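# Move the matching lettered box to the lone box's desk

## Task

Two desks hold lettered boxes: a group of five on one and a single box on the other. Find the box in the group whose top letter matches the single box's letter and set it down on the single box's desk, resting on the desktop itself and not on top of any object there. Every other box must stay on the desk where it began. The robot must not topple or finish leaning, or the task fails. The moved box has to stay put without the robot supporting it when the scene ends.

## Robot and tools

ROBOT. A TidyBot++: a mobile base 0.54 m long, 0.50 m wide and 0.38 m tall on four driven casters, carrying one seven-joint arm with a two-finger gripper. The shoulder sits 0.12 m ahead of the base centre, 0.68 m above the floor. Cameras: base_camera (fixed on the base) and wrist_camera (looks along the hand). The arm begins folded, hand pointing down, reaching up to 0.08 m beyond the base front, elbow up to 1.15 m high. A downward-pointing hand can go no higher than about 0.94 m, and only near the base. Loose objects may occasionally get a short shove from outside.

FRAMES. Base frame: origin on the floor below the base centre, x forward, y left, z up. hand_pose is reported in it and marks the point between the finger pads; the hand's own z axis runs out along the fingers, its y axis along the closing direction. The odometry frame is the base frame as it was when the scene began; base_odometry heading is positive to the left, within -3.142 to 3.142. base_tilt is in degrees, positive when leaning forward or right. Odometry only counts wheel rotation, so slip looks like travel, and drift of a few cm and degrees builds up over many moves.

execute_actions. Argument "actions": a list holding zero or one action (empty = just report state and images). Optional "cameras": list of "base_camera", "wrist_camera" or "all"; omitted/null gives all, [] gives none. An action may contain:
- "base": exactly one relative move, measured from where the base last reported itself: {"translate_m": d} straight drive in metres, forward positive, -2 to 2; {"strafe_m": d} sideways in metres, left positive, -2 to 2; {"rotate_rad": d} turn in place in radians, counter-clockwise (left) positive, -6.3 to 6.3. These are offsets, not places.
- "joints": absolute targets keyed by name, radians. joint_1_rad any angle (whole arm about vertical; positive is clockwise from above, opposite to rotate_rad); joint_2_rad shoulder, -2.249 to 2.249; joint_3_rad any angle; joint_4_rad elbow, -2.579 to 2.579; joint_5_rad any angle; joint_6_rad wrist, -2.099 to 2.099; joint_7_rad any angle (hand pointing down: positive turns it counter-clockwise from above; at 1.57 fingers open toward left and right). gripper_pos 0 (open, pad gap about 85 mm) to 1 (closed); gap is roughly 85 x (1 - gripper_pos) mm. Continuous joints go the short way, so turn big amounts in steps under half a revolution. Done tolerances: ±0.039 for joints 1 to 4, ±0.056 for 5 to 7, ±0.03 for the gripper.
- "speeds": caps for this action only: translate_m and strafe_m 0.05 to 0.5 m/s, rotate_rad 0.1 to 1.57 rad/s (maxima are defaults).
Base and joint motions start together. An action can run at most 15 s, and a base move needing over 8.667 s at its cap is refused. Unknown keys or out-of-range numbers refuse the whole call with no motion. Anything you leave out of an action may still be driving toward an older target. If one call reports a stop, the later execute_actions, wait and finished_scene calls in that same reply are skipped.

ARM GEOMETRY. With joint_1_rad 0, joint_3_rad 3.14, joint_5_rad 0 the arm lies in the base's x-z plane. Tilt from vertical (forward positive): upper arm (0.42 m) = joint_2_rad; forearm (0.31 m) = joint_2_rad - joint_4_rad; hand (0.31 m to the hand point) = joint_2_rad - joint_4_rad - joint_6_rad. Reach ahead of the shoulder = sum of length x sin(tilt); height above it = sum of length x cos(tilt). Closed fingertips stick out about 20 mm past the hand point.

OTHER TOOLS. wait(seconds 0 to 10): commands nothing, returns state and images. zoom_image(camera, region [x0, y0, x1, y1] in pixels from top-left, at most 504 x 504): enlarges part of that camera's latest full image. read_manual(section "licences"): licence texts only. finished_scene(scene): ends the current scene by its number, irreversibly, and reports success; the goal must already hold stably.

RESULT LINES. joint_positions, hand_pose, base_odometry, base_tilt; "pictures" lists image order. base_status / joint_status: "done" (for the base, wheels turned the full amount, even if slipping or blocked), "off_target" (resting away from target, may still push), "contact_stop" / "time_out" (base stopped and holds there), "not_followed" (targets withheld, may be retried on later actions). "joint command not followed" with "cause:" means a self-collision check blocked all arm targets; nothing checks the arm against the base. on_its_own: motion you did not command. motor_effort: percent of maximum, peak in brackets, both noisy and biased. "ARM HIT": arm struck the base or itself. Gripper at 1 reading "done" means empty; "off_target" means something is held.

CAUTIONS. Friction leaves joints a little off target and the hand 1 to 2 cm off, more when stretched; to correct, send each joint its last command plus (wanted minus read). A held load makes the arm sag; while carrying, never command a joint to its current reading. A blocked base or arm keeps pushing; a torque fault (joints 1 to 4 at 104.5 N m, 5 to 7 at 51.3 N m) freezes the arm for 10 s. Driving while the arm snags something above about 0.8 m can tip the robot; sideways force on a raised hand can lift wheels; back away or retract to recover. Holding loads heats motors: MOTOR HOT from 60 °C, OVER-TEMPERATURE FAULT at 75 °C with the arm sinking (status "limit_stop_at_motor_heat"; resend targets). Avoid drops, slams and hard pushes. The robot keeps its last command while you think.

Each tool is called after "Call:" by a JSON object that holds its "method" and its "body".

## Session

Call:
{"method": "execute_actions", "body": {"actions": []}}

Scene clock: 0.00 s.
base_odometry: x=+0.000 y=+0.000 heading=+0.000 (m, m, rad; odometry frame)
base_tilt: forward=+0.3 right=-0.2 (deg)
base_status: not commanded
joint_positions: joint_1_rad=-0.028 joint_2_rad=-0.332 joint_3_rad=+3.103 joint_4_rad=-2.519 joint_5_rad=-0.056 joint_6_rad=-0.904 joint_7_rad=+1.577 gripper_pos=+0.000
joint_status: not commanded
motor_effort: joint_1_rad=+0 joint_2_rad=+0 joint_3_rad=+0 joint_4_rad=+9 joint_5_rad=-1 joint_6_rad=-1 joint_7_rad=+0 (%)
hand_pose: x=+0.2529 y=+0.0224 z=+0.5870 quat_wxyz=(-0.017, +0.999, +0.019, +0.025) (m; base frame)
pictures: base_camera, wrist_camera
Images, in order (width x height): base_camera 644x364, wrist_camera 644x476.

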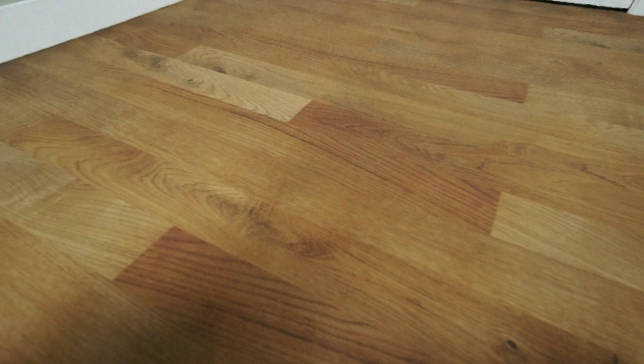

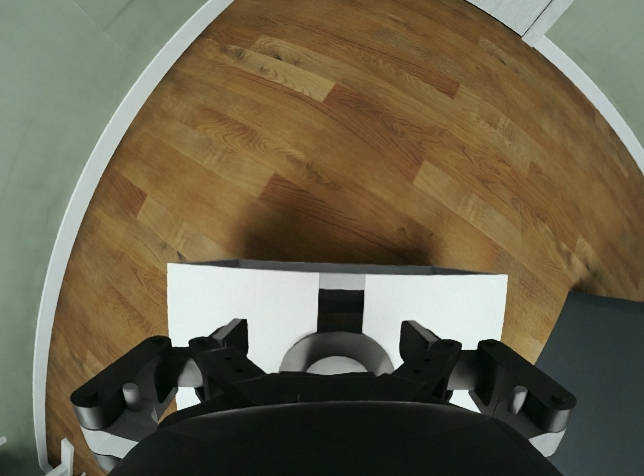

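Call:
{"method": "execute_actions", "body": {"actions": [{"joints":{"joint_1_rad":2.2,"joint_2_rad":-0.4,"joint_4_rad":-0.8,"joint_6_rad":-1.6}}], "cameras": ["wrist_camera"]}}

Call:
{"method": "execute_actions", "body": {"actions": [{"joints":{"joint_1_rad":3.8}}], "cameras": ["wrist_camera"]}}

Scene clock: 5.17 s.
base_odometry: x=+0.000 y=+0.000 heading=+0.000 (m, m, rad; odometry frame)
base_tilt: forward=+0.3 right=-0.2 (deg)
base_status: not commanded
joint_positions: joint_1_rad=+2.189 joint_2_rad=-0.391 joint_3_rad=+3.103 joint_4_rad=-0.815 joint_5_rad=-0.056 joint_6_rad=-1.565 joint_7_rad=+1.577 gripper_pos=+0.000
joint_status: all done
motor_effort: joint_1_rad=+0(1) joint_2_rad=+2(9) joint_3_rad=+0(0) joint_4_rad=+11(18) joint_5_rad=-1(1) joint_6_rad=+8(7) joint_7_rad=+0(0) (%)
hand_pose: x=+0.0024 y=-0.2256 z=+1.2304 quat_wxyz=(+0.472, +0.417, -0.728, +0.272) (m; base frame)
pictures: wrist_camera
Images, in order (width x height): wrist_camera 644x476.

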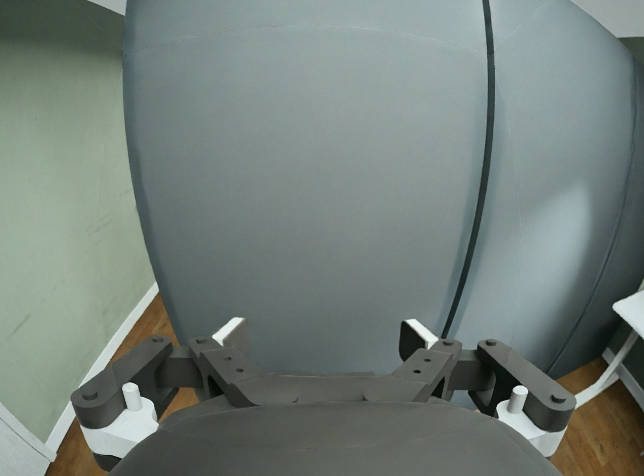

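Scene clock: 7.97 s.
base_odometry: x=+0.000 y=+0.000 heading=+0.000 (m, m, rad; odometry frame)
base_tilt: forward=+0.3 right=-0.2 (deg)
base_status: not commanded
joint_positions: joint_1_rad=+3.789 joint_2_rad=-0.391 joint_3_rad=+3.103 joint_4_rad=-0.815 joint_5_rad=-0.056 joint_6_rad=-1.565 joint_7_rad=+1.577 gripper_pos=+0.000
joint_status: all done
motor_effort: joint_1_rad=-1(1) joint_2_rad=+2(2) joint_3_rad=+0(1) joint_4_rad=+11(11) joint_5_rad=-1(0) joint_6_rad=+8(8) joint_7_rad=+0(0) (%)
hand_pose: x=-0.1030 y=+0.1232 z=+1.2304 quat_wxyz=(+0.524, -0.232, -0.806, -0.149) (m; base frame)
pictures: wrist_camera
Images, in order (width x height): wrist_camera 644x476.

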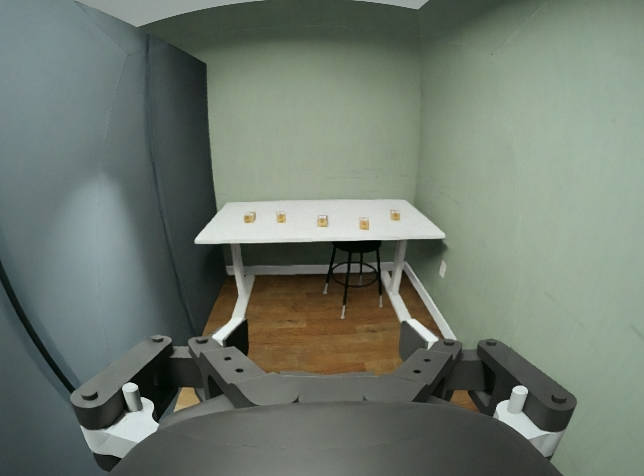

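Call:
{"method": "execute_actions", "body": {"actions": [{"base":{"rotate_rad":-0.52},"joints":{"joint_1_rad":1.3,"joint_3_rad":3.14,"joint_5_rad":0,"joint_6_rad":-1.9}}], "cameras": []}}

Call:
{"method": "execute_actions", "body": {"actions": [{"base":{"translate_m":0.7}}]}}

Scene clock: 14.40 s.
base_odometry: x=+0.000 y=+0.000 heading=-0.520 (m, m, rad; odometry frame)
base_tilt: forward=+0.3 right=-0.2 (deg)
base_status: done
joint_positions: joint_1_rad=+1.311 joint_2_rad=-0.392 joint_3_rad=+3.116 joint_4_rad=-0.815 joint_5_rad=-0.039 joint_6_rad=-1.866 joint_7_rad=+1.577 gripper_pos=+0.000
joint_status: all done
motor_effort: joint_1_rad=+0(1) joint_2_rad=+3(4) joint_3_rad=+0(1) joint_4_rad=+10(12) joint_5_rad=+0(0) joint_6_rad=+6(8) joint_7_rad=+0(0) (%)
hand_pose: x=+0.1923 y=-0.1893 z=+1.1523 quat_wxyz=(+0.241, +0.739, -0.532, +0.336) (m; base frame)
pictures: none
No camera images: the call's "cameras" was empty. Leave "cameras" out to get every camera's image.

Scene clock: 17.17 s.
base_odometry: x=+0.607 y=-0.348 heading=-0.520 (m, m, rad; odometry frame)
base_tilt: forward=+0.3 right=-0.2 (deg)
base_status: done
joint_positions: joint_1_rad=+1.311 joint_2_rad=-0.393 joint_3_rad=+3.121 joint_4_rad=-0.815 joint_5_rad=-0.034 joint_6_rad=-1.866 joint_7_rad=+1.577 gripper_pos=+0.000
joint_status: not commanded
motor_effort: joint_1_rad=+0(0) joint_2_rad=+3(4) joint_3_rad=+1(1) joint_4_rad=+10(10) joint_5_rad=-1(2) joint_6_rad=+7(6) joint_7_rad=+1(0) (%)
hand_pose: x=+0.1891 y=-0.1902 z=+1.1524 quat_wxyz=(+0.243, +0.736, -0.535, +0.335) (m; base frame)
pictures: base_camera, wrist_camera
Images, in order (width x height): base_camera 644x364, wrist_camera 644x476.

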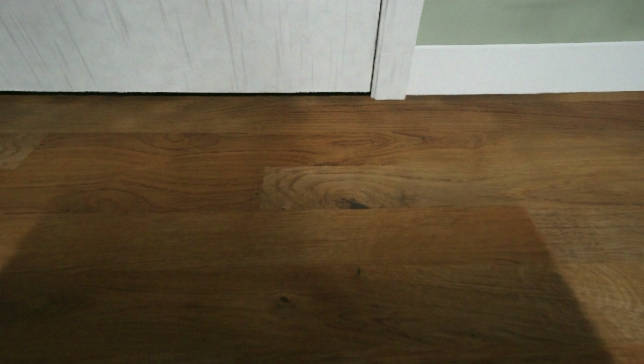

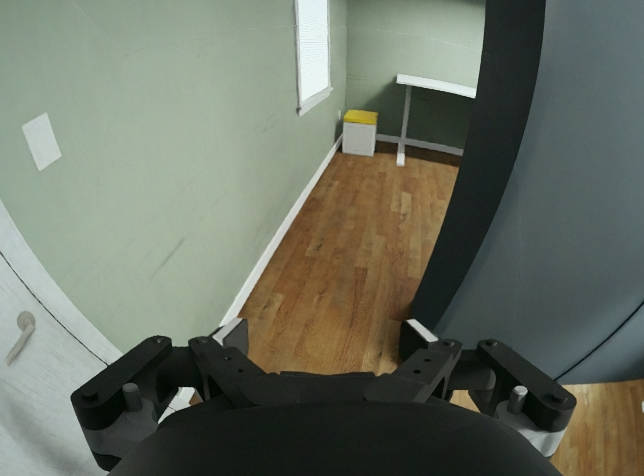

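Call:
{"method": "execute_actions", "body": {"actions": [{"base":{"rotate_rad":-1.5708},"joints":{"joint_1_rad":0}}], "cameras": []}}

Call:
{"method": "execute_actions", "body": {"actions": [{"base":{"strafe_m":0.35}}]}}

Scene clock: 22.60 s.
base_odometry: x=+0.607 y=-0.348 heading=-2.091 (m, m, rad; odometry frame)
base_tilt: forward=+0.3 right=-0.2 (deg)
base_status: done
joint_positions: joint_1_rad=+0.011 joint_2_rad=-0.394 joint_3_rad=+3.122 joint_4_rad=-0.815 joint_5_rad=-0.034 joint_6_rad=-1.866 joint_7_rad=+1.577 gripper_pos=+0.000
joint_status: all done
motor_effort: joint_1_rad=+0(1) joint_2_rad=+3(5) joint_3_rad=+0(1) joint_4_rad=+10(11) joint_5_rad=+0(2) joint_6_rad=+6(6) joint_7_rad=+0(1) (%)
hand_pose: x=+0.3205 y=+0.0166 z=+1.1526 quat_wxyz=(-0.010, +0.910, +0.019, +0.414) (m; base frame)
pictures: none
No camera images: the call's "cameras" was empty. Leave "cameras" out to get every camera's image.

Scene clock: 24.63 s.
base_odometry: x=+0.911 y=-0.522 heading=-2.091 (m, m, rad; odometry frame)
base_tilt: forward=+0.3 right=-0.2 (deg)
base_status: done
joint_positions: joint_1_rad=+0.011 joint_2_rad=-0.394 joint_3_rad=+3.123 joint_4_rad=-0.815 joint_5_rad=-0.033 joint_6_rad=-1.866 joint_7_rad=+1.577 gripper_pos=+0.000
joint_status: not commanded
motor_effort: joint_1_rad=+0(0) joint_2_rad=+3(4) joint_3_rad=-1(2) joint_4_rad=+11(11) joint_5_rad=+0(3) joint_6_rad=+6(7) joint_7_rad=+0(0) (%)
hand_pose: x=+0.3206 y=+0.0157 z=+1.1526 quat_wxyz=(-0.009, +0.910, +0.018, +0.414) (m; base frame)
pictures: base_camera, wrist_camera
Images, in order (width x height): base_camera 644x364, wrist_camera 644x476.

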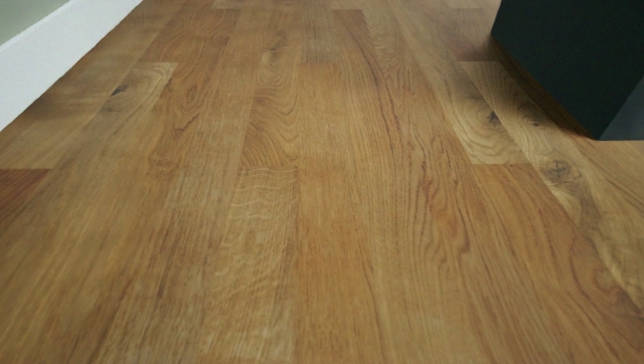

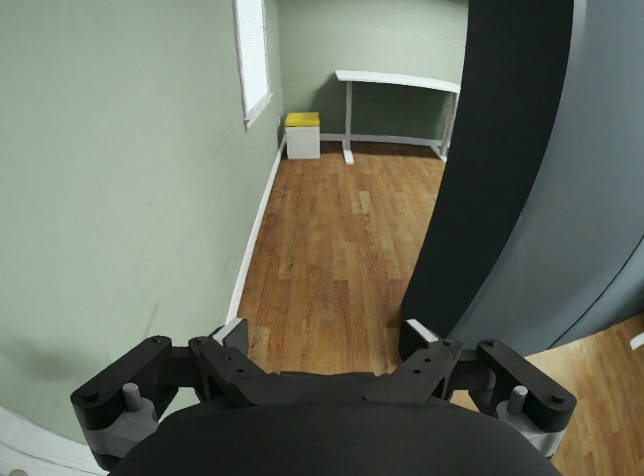

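Centered enough.

Call:
{"method": "execute_actions", "body": {"actions": [{"base":{"translate_m":1.7},"joints":{"joint_1_rad":1.0,"joint_6_rad":-1.6}}]}}

Scene clock: 30.40 s.
base_odometry: x=+0.066 y=-1.998 heading=-2.091 (m, m, rad; odometry frame)
base_tilt: forward=+0.3 right=-0.2 (deg)
base_status: done
joint_positions: joint_1_rad=+0.989 joint_2_rad=-0.401 joint_3_rad=+3.123 joint_4_rad=-0.814 joint_5_rad=-0.033 joint_6_rad=-1.634 joint_7_rad=+1.577 gripper_pos=+0.000
joint_status: all done
motor_effort: joint_1_rad=+0(0) joint_2_rad=+3(7) joint_3_rad=+0(1) joint_4_rad=+10(12) joint_5_rad=+0(1) joint_6_rad=+8(7) joint_7_rad=+0(0) (%)
hand_pose: x=+0.2660 y=-0.1883 z=+1.2144 quat_wxyz=(+0.235, +0.761, -0.387, +0.464) (m; base frame)
pictures: base_camera, wrist_camera
Images, in order (width x height): base_camera 644x364, wrist_camera 644x476.

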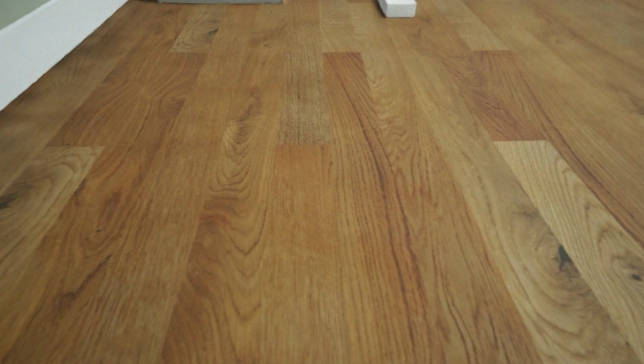

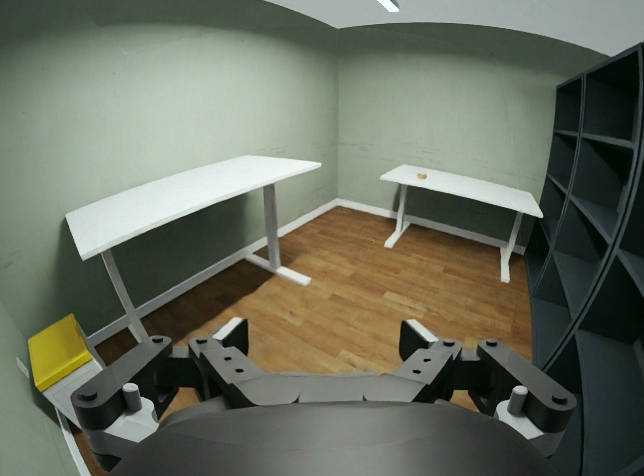

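Call:
{"method": "execute_actions", "body": {"actions": [{"base":{"rotate_rad":-1.5708},"joints":{"joint_1_rad":-0.3,"joint_2_rad":0,"joint_4_rad":-0.6,"joint_6_rad":-1.8}}], "cameras": []}}

Call:
{"method": "execute_actions", "body": {"actions": [{"base":{"translate_m":1.5}}]}}

Scene clock: 34.73 s.
base_odometry: x=+0.066 y=-1.998 heading=+2.621 (m, m, rad; odometry frame)
base_tilt: forward=+0.3 right=-0.2 (deg)
base_status: done
joint_positions: joint_1_rad=-0.291 joint_2_rad=-0.010 joint_3_rad=+3.125 joint_4_rad=-0.619 joint_5_rad=-0.033 joint_6_rad=-1.765 joint_7_rad=+1.577 gripper_pos=+0.000
joint_status: all done
motor_effort: joint_1_rad=-1(0) joint_2_rad=-14(13) joint_3_rad=-1(1) joint_4_rad=+12(12) joint_5_rad=+0(2) joint_6_rad=+6(8) joint_7_rad=+0(0) (%)
hand_pose: x=+0.4886 y=+0.1295 z=+1.1362 quat_wxyz=(-0.070, +0.914, +0.154, +0.368) (m; base frame)
pictures: none
No camera images: the call's "cameras" was empty. Leave "cameras" out to get every camera's image.

Scene clock: 39.10 s.
base_odometry: x=-1.235 y=-1.251 heading=+2.621 (m, m, rad; odometry frame)
base_tilt: forward=+0.3 right=-0.2 (deg)
base_status: done
joint_positions: joint_1_rad=-0.291 joint_2_rad=+0.003 joint_3_rad=+3.125 joint_4_rad=-0.615 joint_5_rad=-0.033 joint_6_rad=-1.768 joint_7_rad=+1.577 gripper_pos=+0.000
joint_status: not commanded
motor_effort: joint_1_rad=+0(1) joint_2_rad=-13(17) joint_3_rad=-1(0) joint_4_rad=+13(13) joint_5_rad=-1(1) joint_6_rad=+6(7) joint_7_rad=+0(0) (%)
hand_pose: x=+0.4936 y=+0.1310 z=+1.1322 quat_wxyz=(-0.069, +0.917, +0.154, +0.362) (m; base frame)
pictures: base_camera, wrist_camera
Images, in order (width x height): base_camera 644x364, wrist_camera 644x476.

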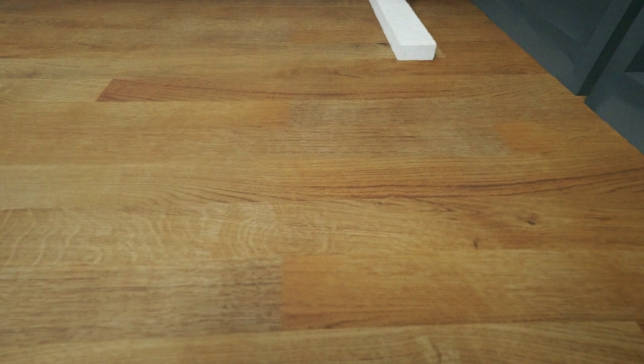

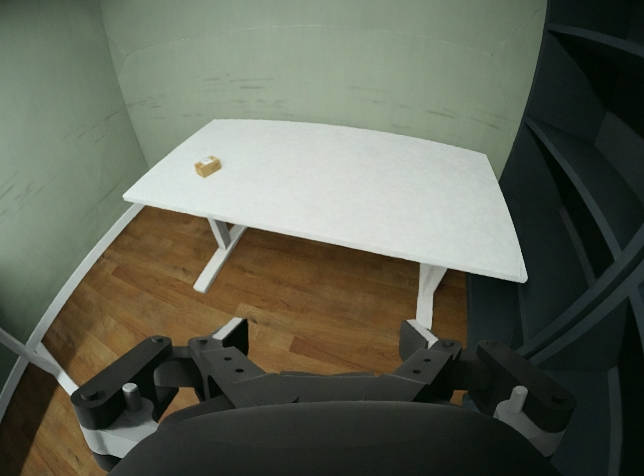

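Call:
{"method": "zoom_image", "body": {"camera": "wrist_camera", "region": [180, 145, 240, 190]}}

Call:
{"method": "execute_actions", "body": {"actions": [{"base":{"translate_m":0.3},"joints":{"joint_1_rad":-0.85,"joint_2_rad":0.6,"joint_4_rad":-0.4,"joint_6_rad":-1.4}}], "cameras": ["wrist_camera"]}}

Region (180, 145, 240, 190) of wrist_camera's 644x476 image, scaled by 8.400; it fills the top 378 rows of this view, and the rest is white.

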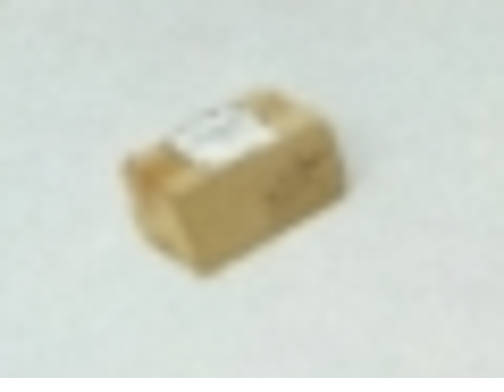

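Scene clock: 42.83 s.
base_odometry: x=-1.495 y=-1.101 heading=+2.620 (m, m, rad; odometry frame)
base_tilt: forward=+0.3 right=-0.2 (deg)
base_status: done
joint_positions: joint_1_rad=-0.842 joint_2_rad=+0.599 joint_3_rad=+3.125 joint_4_rad=-0.415 joint_5_rad=-0.033 joint_6_rad=-1.432 joint_7_rad=+1.577 gripper_pos=+0.000
joint_status: all done
motor_effort: joint_1_rad=+0(2) joint_2_rad=-40(48) joint_3_rad=-1(2) joint_4_rad=+16(19) joint_5_rad=+0(3) joint_6_rad=+6(6) joint_7_rad=+0(0) (%)
hand_pose: x=+0.5734 y=+0.5371 z=+0.9567 quat_wxyz=(-0.159, +0.853, +0.394, +0.302) (m; base frame)
pictures: wrist_camera
Images, in order (width x height): wrist_camera 644x476.

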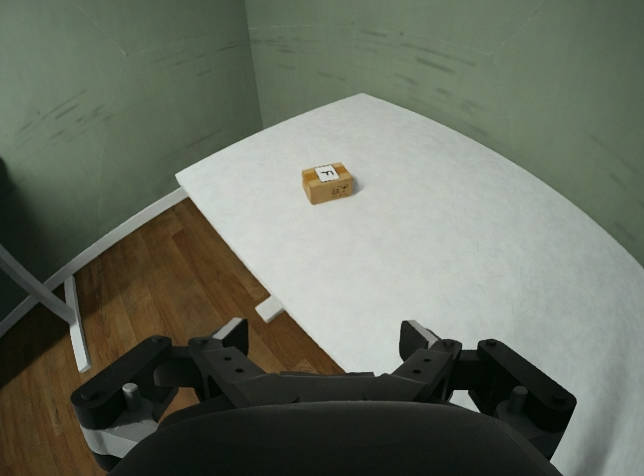

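Call:
{"method": "zoom_image", "body": {"camera": "wrist_camera", "region": [290, 155, 370, 215]}}

Region (290, 155, 370, 215) of wrist_camera's 644x476 image, scaled by 6.300; it fills the top 378 rows of this view, and the rest is white.

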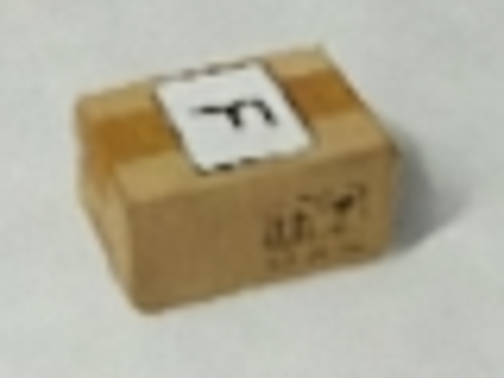

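Call:
{"method": "execute_actions", "body": {"actions": [{"base":{"translate_m":-1.83},"joints":{"joint_1_rad":0,"joint_2_rad":-0.4,"joint_4_rad":-0.8,"joint_6_rad":-2.0}}]}}

Call:
{"method": "execute_actions", "body": {"actions": [{"base":{"strafe_m":-0.8}}]}}

Scene clock: 50.67 s.
base_odometry: x=+0.092 y=-2.012 heading=+2.620 (m, m, rad; odometry frame)
base_tilt: forward=+0.3 right=-0.2 (deg)
base_status: done
joint_positions: joint_1_rad=-0.011 joint_2_rad=-0.405 joint_3_rad=+3.130 joint_4_rad=-0.782 joint_5_rad=-0.028 joint_6_rad=-1.969 joint_7_rad=+1.577 gripper_pos=+0.000
joint_status: all done
motor_effort: joint_1_rad=+0(3) joint_2_rad=+4(46) joint_3_rad=+0(2) joint_4_rad=+9(19) joint_5_rad=+0(3) joint_6_rad=+6(7) joint_7_rad=+0(0) (%)
hand_pose: x=+0.2907 y=+0.0153 z=+1.1428 quat_wxyz=(-0.011, +0.922, +0.024, +0.387) (m; base frame)
pictures: base_camera, wrist_camera
Images, in order (width x height): base_camera 644x364, wrist_camera 644x476.

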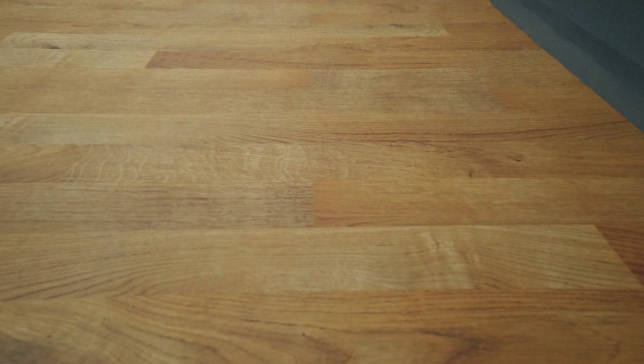

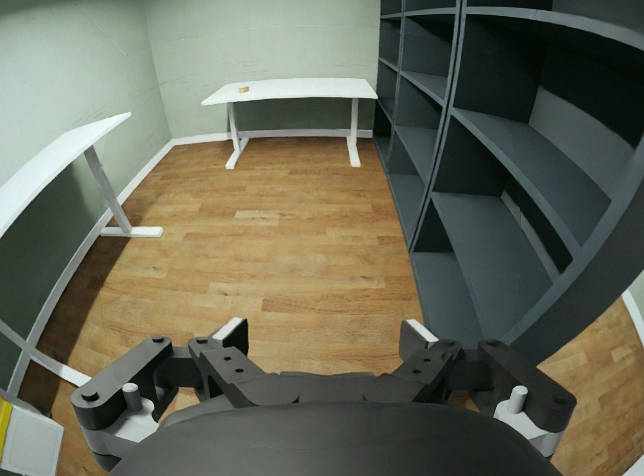

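Scene clock: 53.63 s.
base_odometry: x=+0.491 y=-1.319 heading=+2.620 (m, m, rad; odometry frame)
base_tilt: forward=+0.3 right=-0.2 (deg)
base_status: done
joint_positions: joint_1_rad=-0.011 joint_2_rad=-0.405 joint_3_rad=+3.130 joint_4_rad=-0.783 joint_5_rad=-0.028 joint_6_rad=-1.969 joint_7_rad=+1.577 gripper_pos=+0.000
joint_status: not commanded
motor_effort: joint_1_rad=+0(0) joint_2_rad=+5(5) joint_3_rad=+0(1) joint_4_rad=+9(9) joint_5_rad=-1(0) joint_6_rad=+6(6) joint_7_rad=+0(0) (%)
hand_pose: x=+0.2908 y=+0.0152 z=+1.1427 quat_wxyz=(-0.011, +0.922, +0.024, +0.387) (m; base frame)
pictures: base_camera, wrist_camera
Images, in order (width x height): base_camera 644x364, wrist_camera 644x476.

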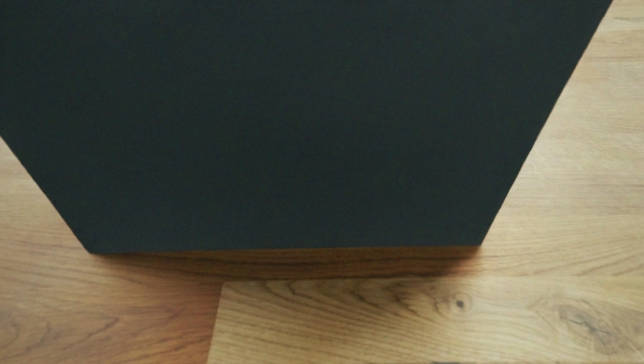

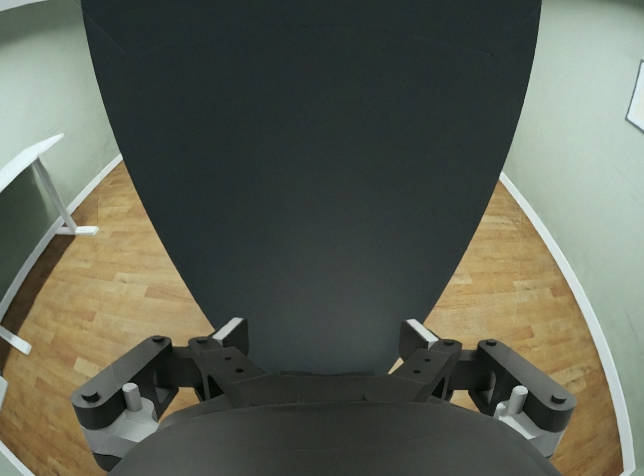

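Call:
{"method": "execute_actions", "body": {"actions": [{"base":{"strafe_m":-0.9}}], "cameras": []}}

Call:
{"method": "execute_actions", "body": {"actions": [{"base":{"translate_m":1.75},"joints":{"joint_2_rad":0.5,"joint_4_rad":-0.5,"joint_6_rad":-1.7}}]}}

Scene clock: 58.00 s.
base_odometry: x=+0.939 y=-0.538 heading=+2.620 (m, m, rad; odometry frame)
base_tilt: forward=+0.3 right=-0.2 (deg)
base_status: done
joint_positions: joint_1_rad=-0.010 joint_2_rad=-0.405 joint_3_rad=+3.130 joint_4_rad=-0.783 joint_5_rad=-0.028 joint_6_rad=-1.969 joint_7_rad=+1.577 gripper_pos=+0.000
joint_status: not commanded
motor_effort: joint_1_rad=+0(0) joint_2_rad=+4(6) joint_3_rad=+1(1) joint_4_rad=+9(10) joint_5_rad=-1(2) joint_6_rad=+6(6) joint_7_rad=-1(0) (%)
hand_pose: x=+0.2908 y=+0.0151 z=+1.1427 quat_wxyz=(-0.011, +0.922, +0.024, +0.387) (m; base frame)
pictures: none
No camera images: the call's "cameras" was empty. Leave "cameras" out to get every camera's image.

Scene clock: 62.87 s.
base_odometry: x=-0.578 y=+0.334 heading=+2.620 (m, m, rad; odometry frame)
base_tilt: forward=+0.3 right=-0.2 (deg)
base_status: done
joint_positions: joint_1_rad=-0.010 joint_2_rad=+0.504 joint_3_rad=+3.130 joint_4_rad=-0.517 joint_5_rad=-0.028 joint_6_rad=-1.730 joint_7_rad=+1.577 gripper_pos=+0.000
joint_status: all done
motor_effort: joint_1_rad=+0(0) joint_2_rad=-35(39) joint_3_rad=-2(1) joint_4_rad=+15(16) joint_5_rad=-1(1) joint_6_rad=+3(7) joint_7_rad=+0(0) (%)
hand_pose: x=+0.7083 y=+0.0207 z=+0.9268 quat_wxyz=(-0.017, +0.981, +0.017, +0.194) (m; base frame)
pictures: base_camera, wrist_camera
Images, in order (width x height): base_camera 644x364, wrist_camera 644x476.

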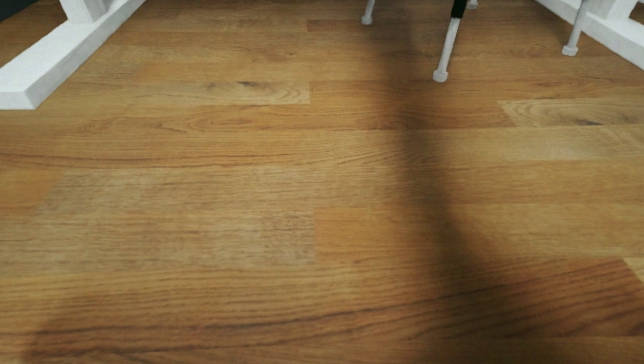

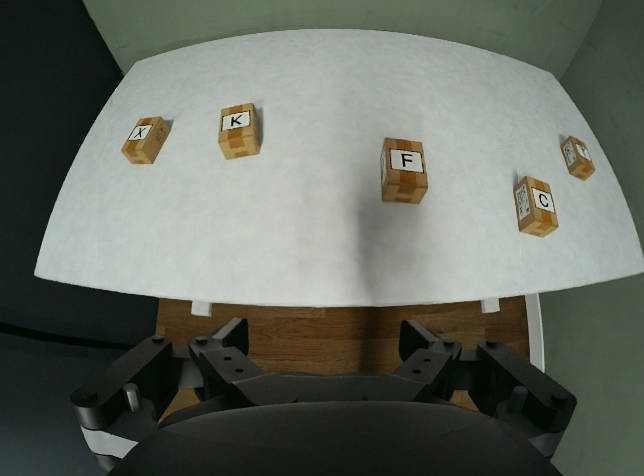

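Call:
{"method": "execute_actions", "body": {"actions": [{"base":{"strafe_m":-0.14},"joints":{"joint_2_rad":0.26,"joint_4_rad":-0.968,"joint_6_rad":-1.55}}], "cameras": []}}

Call:
{"method": "execute_actions", "body": {"actions": [{"base":{"translate_m":0.3}}]}}

Scene clock: 69.03 s.
base_odometry: x=-0.509 y=+0.455 heading=+2.620 (m, m, rad; odometry frame)
base_tilt: forward=+0.3 right=-0.2 (deg)
base_status: done
joint_positions: joint_1_rad=+0.005 joint_2_rad=+0.268 joint_3_rad=+3.130 joint_4_rad=-0.951 joint_5_rad=-0.028 joint_6_rad=-1.585 joint_7_rad=+1.577 gripper_pos=+0.000
joint_status: all done
motor_effort: joint_1_rad=+0(3) joint_2_rad=-28(37) joint_3_rad=-1(2) joint_4_rad=+16(17) joint_5_rad=-1(2) joint_6_rad=+3(3) joint_7_rad=+0(0) (%)
hand_pose: x=+0.6286 y=+0.0123 z=+0.9024 quat_wxyz=(-0.015, +0.986, +0.008, +0.168) (m; base frame)
pictures: none
No camera images: the call's "cameras" was empty. Leave "cameras" out to get every camera's image.

Scene clock: 70.93 s.
base_odometry: x=-0.769 y=+0.605 heading=+2.620 (m, m, rad; odometry frame)
base_tilt: forward=+0.3 right=-0.2 (deg)
base_status: done
joint_positions: joint_1_rad=+0.005 joint_2_rad=+0.266 joint_3_rad=+3.130 joint_4_rad=-0.953 joint_5_rad=-0.028 joint_6_rad=-1.580 joint_7_rad=+1.577 gripper_pos=+0.000
joint_status: not commanded
motor_effort: joint_1_rad=+0(1) joint_2_rad=-28(31) joint_3_rad=+0(1) joint_4_rad=+17(18) joint_5_rad=-1(1) joint_6_rad=+3(4) joint_7_rad=+0(0) (%)
hand_pose: x=+0.6290 y=+0.0123 z=+0.9030 quat_wxyz=(-0.015, +0.985, +0.008, +0.170) (m; base frame)
pictures: base_camera, wrist_camera
Images, in order (width x height): base_camera 644x364, wrist_camera 644x476.

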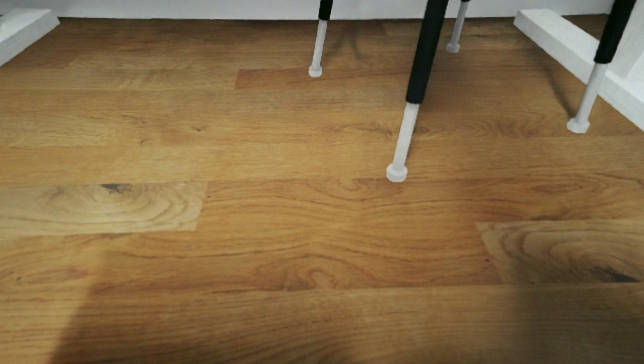

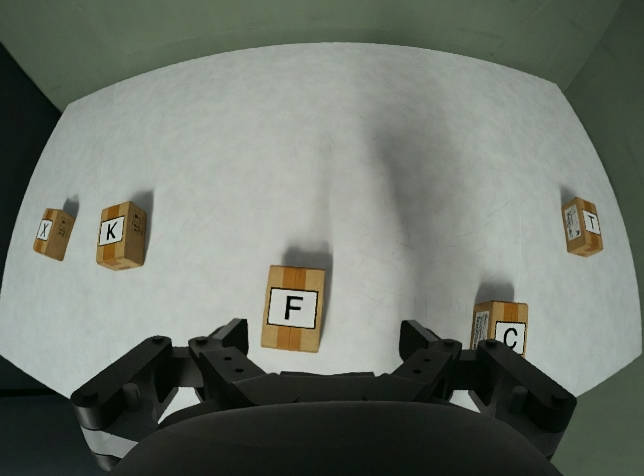

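Call:
{"method": "execute_actions", "body": {"actions": [{"base":{"strafe_m":0.03},"joints":{"joint_2_rad":0.23,"joint_4_rad":-1.215,"joint_6_rad":-1.33,"joint_7_rad":1.48}}], "cameras": ["wrist_camera"]}}

Scene clock: 76.63 s.
base_odometry: x=-0.784 y=+0.579 heading=+2.620 (m, m, rad; odometry frame)
base_tilt: forward=+0.3 right=-0.2 (deg)
base_status: done
joint_positions: joint_1_rad=-0.002 joint_2_rad=+0.242 joint_3_rad=+3.131 joint_4_rad=-1.201 joint_5_rad=-0.028 joint_6_rad=-1.363 joint_7_rad=+1.508 gripper_pos=+0.000
joint_status: all done
motor_effort: joint_1_rad=-1(3) joint_2_rad=-28(29) joint_3_rad=+0(3) joint_4_rad=+17(18) joint_5_rad=-1(1) joint_6_rad=+3(3) joint_7_rad=+0(1) (%)
hand_pose: x=+0.6337 y=+0.0164 z=+0.8363 quat_wxyz=(-0.022, +0.986, -0.025, +0.166) (m; base frame)
pictures: wrist_camera
Images, in order (width x height): wrist_camera 644x476.

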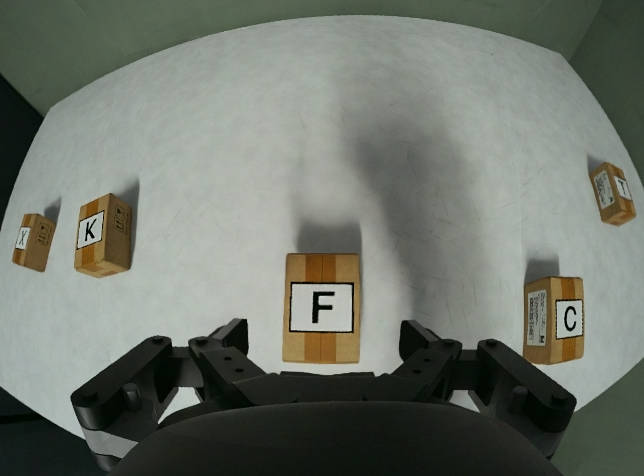

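Call:
{"method": "execute_actions", "body": {"actions": [{"joints":{"joint_2_rad":0.262,"joint_4_rad":-1.40,"joint_6_rad":-1.12}}], "cameras": ["wrist_camera"]}}

Call:
{"method": "execute_actions", "body": {"actions": [{"joints":{"gripper_pos":1}}], "cameras": ["wrist_camera"]}}

Call:
{"method": "execute_actions", "body": {"actions": [{"joints":{"joint_2_rad":0.0,"joint_4_rad":-1.3}}], "cameras": ["wrist_camera"]}}

Scene clock: 80.60 s.
base_odometry: x=-0.784 y=+0.579 heading=+2.620 (m, m, rad; odometry frame)
base_tilt: forward=+0.3 right=-0.2 (deg)
base_status: not commanded
joint_positions: joint_1_rad=-0.002 joint_2_rad=+0.259 joint_3_rad=+3.131 joint_4_rad=-1.388 joint_5_rad=-0.028 joint_6_rad=-1.153 joint_7_rad=+1.508 gripper_pos=+0.000
joint_status: all done
motor_effort: joint_1_rad=+0(0) joint_2_rad=-29(31) joint_3_rad=+0(1) joint_4_rad=+17(18) joint_5_rad=-1(1) joint_6_rad=+3(3) joint_7_rad=+0(0) (%)
hand_pose: x=+0.6444 y=+0.0161 z=+0.7718 quat_wxyz=(-0.022, +0.985, -0.028, +0.170) (m; base frame)
pictures: wrist_camera
Images, in order (width x height): wrist_camera 644x476.

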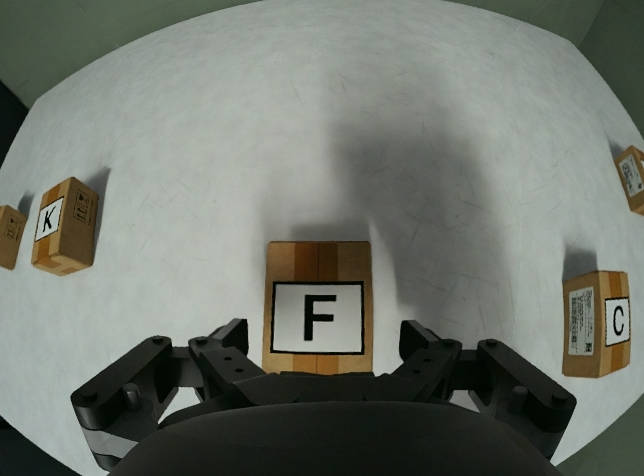

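Scene clock: 81.70 s.
base_odometry: x=-0.784 y=+0.579 heading=+2.620 (m, m, rad; odometry frame)
base_tilt: forward=+0.3 right=-0.2 (deg)
base_status: not commanded
joint_positions: joint_1_rad=-0.002 joint_2_rad=+0.256 joint_3_rad=+3.131 joint_4_rad=-1.389 joint_5_rad=-0.028 joint_6_rad=-1.151 joint_7_rad=+1.508 gripper_pos=+0.367
joint_status: gripper_pos off_target (ended at +0.367, target +1.000)
motor_effort: joint_1_rad=+0(1) joint_2_rad=-27(30) joint_3_rad=-1(1) joint_4_rad=+16(18) joint_5_rad=-1(1) joint_6_rad=+3(3) joint_7_rad=+0(0) (%)
hand_pose: x=+0.6444 y=+0.0161 z=+0.7728 quat_wxyz=(-0.022, +0.985, -0.028, +0.171) (m; base frame)
pictures: wrist_camera
Images, in order (width x height): wrist_camera 644x476.

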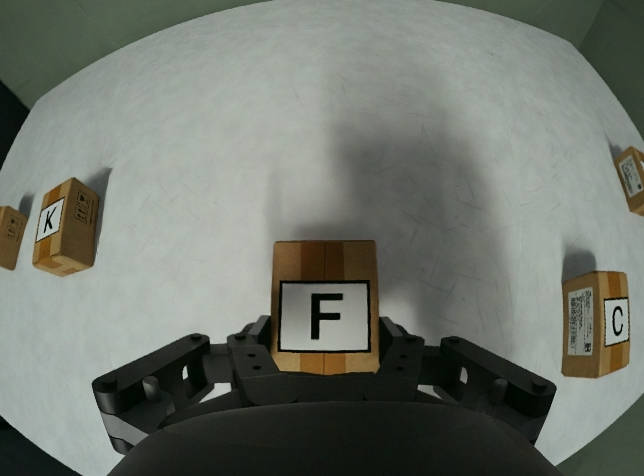

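Scene clock: 83.33 s.
base_odometry: x=-0.784 y=+0.579 heading=+2.620 (m, m, rad; odometry frame)
base_tilt: forward=+0.3 right=-0.2 (deg)
base_status: not commanded
joint_positions: joint_1_rad=-0.002 joint_2_rad=+0.000 joint_3_rad=+3.131 joint_4_rad=-1.312 joint_5_rad=-0.028 joint_6_rad=-1.151 joint_7_rad=+1.508 gripper_pos=+0.367
joint_status: all done
motor_effort: joint_1_rad=+0(0) joint_2_rad=-21(33) joint_3_rad=+0(1) joint_4_rad=+19(20) joint_5_rad=+0(0) joint_6_rad=+6(6) joint_7_rad=+0(0) (%)
hand_pose: x=+0.6181 y=+0.0162 z=+0.9409 quat_wxyz=(-0.027, +0.943, -0.024, +0.332) (m; base frame)
pictures: wrist_camera
Images, in order (width x height): wrist_camera 644x476.

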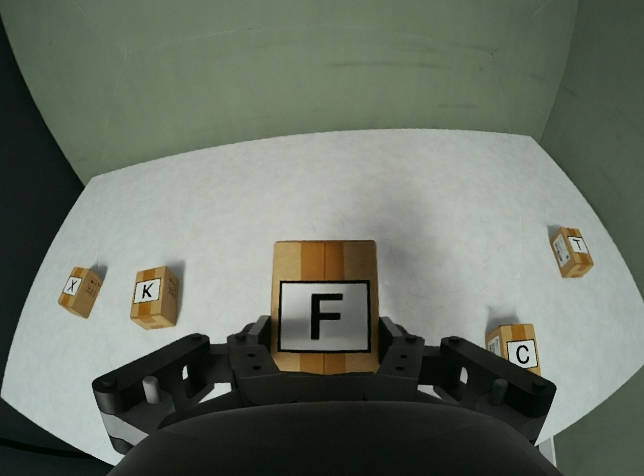

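Call:
{"method": "execute_actions", "body": {"actions": [{"base":{"translate_m":-2.0},"joints":{"joint_2_rad":-0.6,"joint_6_rad":-2.0}}]}}

Call:
{"method": "execute_actions", "body": {"actions": [{"base":{"strafe_m":2.0}}]}}

Call:
{"method": "execute_actions", "body": {"actions": [{"base":{"translate_m":1.9},"joints":{"joint_2_rad":0.26,"joint_4_rad":-0.968,"joint_6_rad":-1.55}}]}}

Scene clock: 91.97 s.
base_odometry: x=+0.949 y=-0.419 heading=+2.619 (m, m, rad; odometry frame)
base_tilt: forward=+0.3 right=-0.2 (deg)
base_status: done
joint_positions: joint_1_rad=-0.002 joint_2_rad=-0.604 joint_3_rad=+3.131 joint_4_rad=-1.312 joint_5_rad=-0.028 joint_6_rad=-1.975 joint_7_rad=+1.508 gripper_pos=+0.367
joint_status: all done
motor_effort: joint_1_rad=+0(0) joint_2_rad=+7(25) joint_3_rad=+0(0) joint_4_rad=+13(20) joint_5_rad=-1(1) joint_6_rad=+4(6) joint_7_rad=+1(0) (%)
hand_pose: x=+0.2219 y=+0.0126 z=+0.9879 quat_wxyz=(-0.017, +0.974, -0.016, +0.227) (m; base frame)
pictures: base_camera, wrist_camera
Images, in order (width x height): base_camera 644x364, wrist_camera 644x476.

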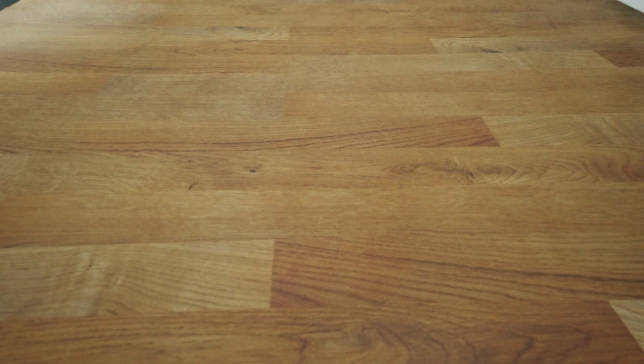

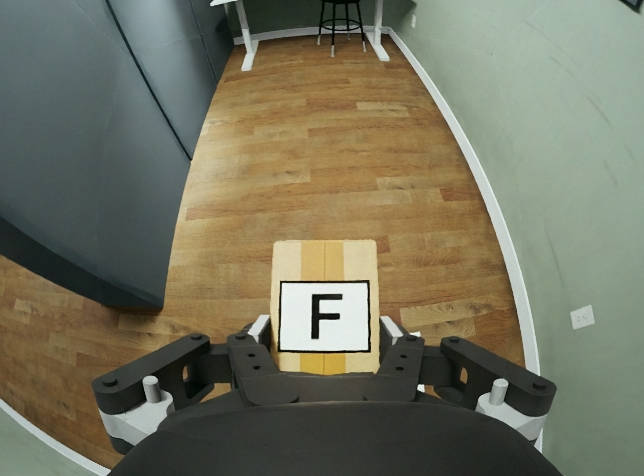

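Scene clock: 97.33 s.
base_odometry: x=-0.048 y=-2.153 heading=+2.620 (m, m, rad; odometry frame)
base_tilt: forward=+0.3 right=-0.3 (deg)
base_status: done
joint_positions: joint_1_rad=-0.002 joint_2_rad=-0.604 joint_3_rad=+3.131 joint_4_rad=-1.312 joint_5_rad=-0.028 joint_6_rad=-1.975 joint_7_rad=+1.508 gripper_pos=+0.367
joint_status: not commanded
motor_effort: joint_1_rad=+0(0) joint_2_rad=+8(9) joint_3_rad=+0(1) joint_4_rad=+13(14) joint_5_rad=-1(2) joint_6_rad=+4(5) joint_7_rad=+0(0) (%)
hand_pose: x=+0.2220 y=+0.0125 z=+0.9879 quat_wxyz=(-0.017, +0.974, -0.016, +0.227) (m; base frame)
pictures: base_camera, wrist_camera
Images, in order (width x height): base_camera 644x364, wrist_camera 644x476.

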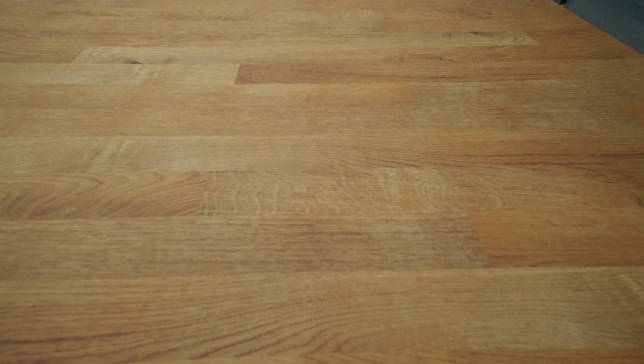

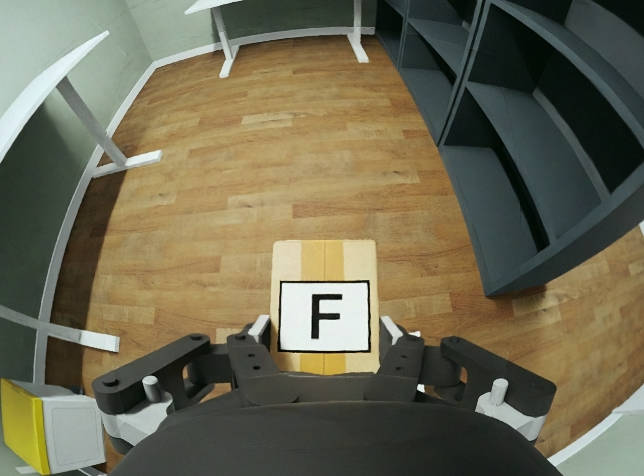

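Scene clock: 102.50 s.
base_odometry: x=-1.695 y=-1.206 heading=+2.620 (m, m, rad; odometry frame)
base_tilt: forward=+0.3 right=-0.2 (deg)
base_status: done
joint_positions: joint_1_rad=-0.002 joint_2_rad=+0.269 joint_3_rad=+3.131 joint_4_rad=-0.988 joint_5_rad=-0.028 joint_6_rad=-1.581 joint_7_rad=+1.508 gripper_pos=+0.367
joint_status: all done
motor_effort: joint_1_rad=+0(0) joint_2_rad=-29(32) joint_3_rad=+0(1) joint_4_rad=+17(18) joint_5_rad=-1(1) joint_6_rad=+3(5) joint_7_rad=+0(0) (%)
hand_pose: x=+0.6225 y=+0.0160 z=+0.8876 quat_wxyz=(-0.021, +0.988, -0.023, +0.151) (m; base frame)
pictures: base_camera, wrist_camera
Images, in order (width x height): base_camera 644x364, wrist_camera 644x476.

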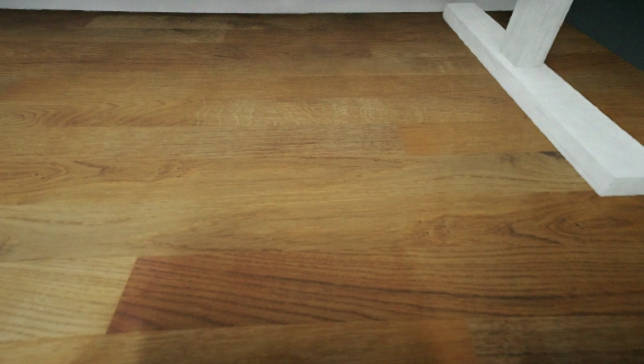

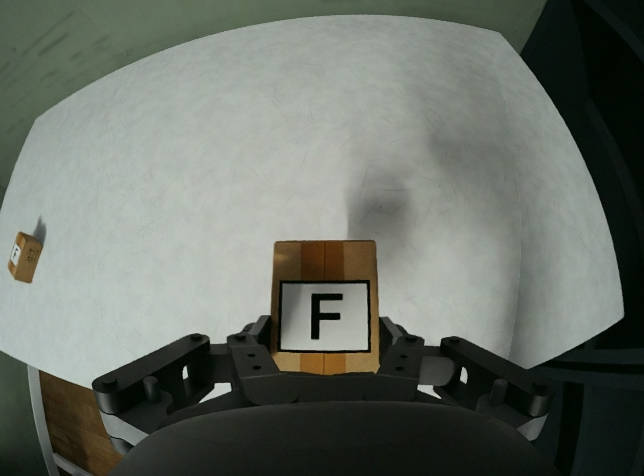

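Height unknown; descend stepwise.

Call:
{"method": "execute_actions", "body": {"actions": [{"base":{"translate_m":0.1},"joints":{"joint_2_rad":0.245,"joint_4_rad":-1.31,"joint_6_rad":-1.22}}], "cameras": ["wrist_camera"]}}

Call:
{"method": "execute_actions", "body": {"actions": [{"joints":{"joint_2_rad":0.255,"joint_4_rad":-1.40,"joint_6_rad":-1.12}}], "cameras": ["wrist_camera"]}}

Scene clock: 107.37 s.
base_odometry: x=-1.782 y=-1.156 heading=+2.620 (m, m, rad; odometry frame)
base_tilt: forward=+0.3 right=-0.2 (deg)
base_status: done
joint_positions: joint_1_rad=-0.002 joint_2_rad=+0.259 joint_3_rad=+3.131 joint_4_rad=-1.300 joint_5_rad=-0.028 joint_6_rad=-1.255 joint_7_rad=+1.508 gripper_pos=+0.367
joint_status: all done
motor_effort: joint_1_rad=+0(1) joint_2_rad=-29(33) joint_3_rad=-1(1) joint_4_rad=+18(19) joint_5_rad=-1(2) joint_6_rad=+3(4) joint_7_rad=+0(0) (%)
hand_pose: x=+0.6408 y=+0.0161 z=+0.7973 quat_wxyz=(-0.021, +0.986, -0.027, +0.162) (m; base frame)
pictures: wrist_camera
Images, in order (width x height): wrist_camera 644x476.

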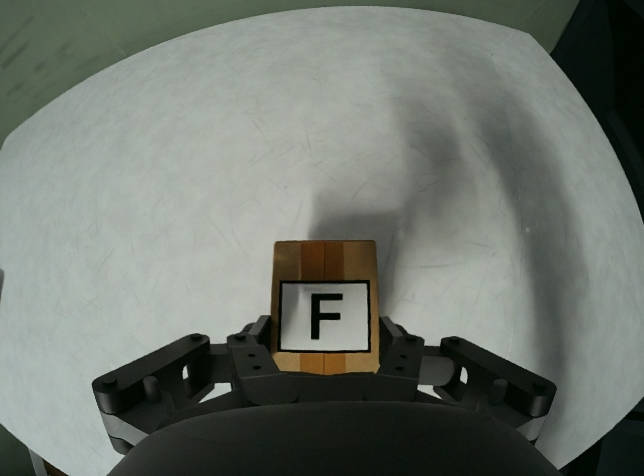

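Scene clock: 108.27 s.
base_odometry: x=-1.782 y=-1.156 heading=+2.620 (m, m, rad; odometry frame)
base_tilt: forward=+0.4 right=-0.2 (deg)
base_status: not commanded
joint_positions: joint_1_rad=-0.002 joint_2_rad=+0.257 joint_3_rad=+3.131 joint_4_rad=-1.386 joint_5_rad=-0.028 joint_6_rad=-1.154 joint_7_rad=+1.508 gripper_pos=+0.367
joint_status: all done
motor_effort: joint_1_rad=+0(0) joint_2_rad=-29(29) joint_3_rad=-1(0) joint_4_rad=+18(18) joint_5_rad=+0(1) joint_6_rad=+3(4) joint_7_rad=+0(0) (%)
hand_pose: x=+0.6445 y=+0.0159 z=+0.7730 quat_wxyz=(-0.021, +0.985, -0.028, +0.171) (m; base frame)
pictures: wrist_camera
Images, in order (width x height): wrist_camera 644x476.

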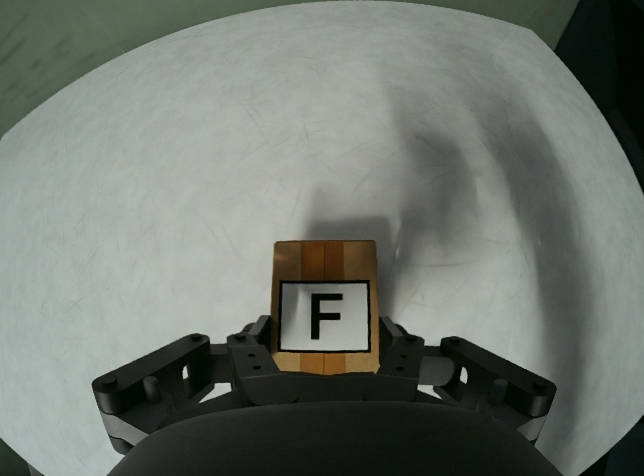

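Likely just touching.

Call:
{"method": "execute_actions", "body": {"actions": [{"joints":{"gripper_pos":0}}], "cameras": ["wrist_camera"]}}

Call:
{"method": "execute_actions", "body": {"actions": [{"joints":{"joint_2_rad":0.05}}], "cameras": ["wrist_camera"]}}

Call:
{"method": "finished_scene", "body": {"scene": 1}}

Scene clock: 113.67 s.
base_odometry: x=-1.782 y=-1.156 heading=+2.620 (m, m, rad; odometry frame)
base_tilt: forward=+0.4 right=-0.2 (deg)
base_status: not commanded
joint_positions: joint_1_rad=-0.002 joint_2_rad=+0.257 joint_3_rad=+3.131 joint_4_rad=-1.386 joint_5_rad=-0.028 joint_6_rad=-1.154 joint_7_rad=+1.508 gripper_pos=+0.000
joint_status: all done
motor_effort: joint_1_rad=+0(0) joint_2_rad=-28(30) joint_3_rad=+0(1) joint_4_rad=+18(18) joint_5_rad=-1(1) joint_6_rad=+3(3) joint_7_rad=+0(0) (%)
hand_pose: x=+0.6445 y=+0.0159 z=+0.7730 quat_wxyz=(-0.021, +0.985, -0.028, +0.171) (m; base frame)
pictures: wrist_camera
Images, in order (width x height): wrist_camera 644x476.

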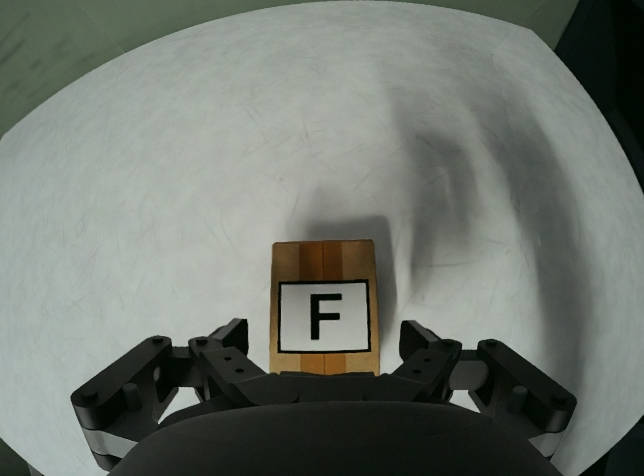

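Scene clock: 115.10 s.
base_odometry: x=-1.782 y=-1.156 heading=+2.620 (m, m, rad; odometry frame)
base_tilt: forward=+0.3 right=-0.2 (deg)
base_status: not commanded
joint_positions: joint_1_rad=-0.002 joint_2_rad=+0.045 joint_3_rad=+3.131 joint_4_rad=-1.387 joint_5_rad=-0.028 joint_6_rad=-1.154 joint_7_rad=+1.508 gripper_pos=+0.000
joint_status: all done
motor_effort: joint_1_rad=+0(0) joint_2_rad=-22(32) joint_3_rad=+0(0) joint_4_rad=+18(19) joint_5_rad=-1(1) joint_6_rad=+4(5) joint_7_rad=+0(0) (%)
hand_pose: x=+0.6133 y=+0.0159 z=+0.8814 quat_wxyz=(-0.025, +0.961, -0.026, +0.274) (m; base frame)
pictures: wrist_camera
Images, in order (width x height): wrist_camera 644x476.

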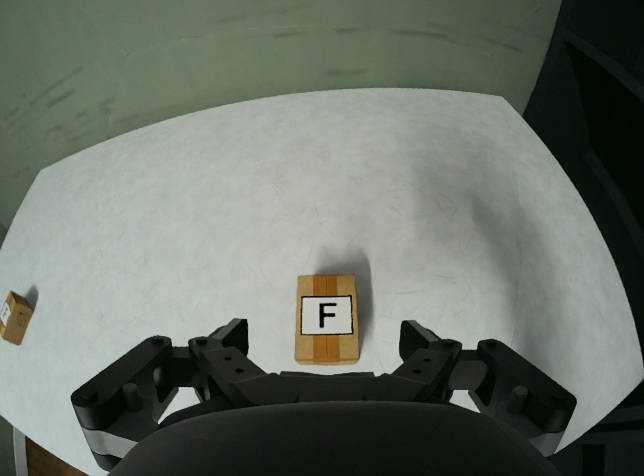

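The scene is finished: the task was done.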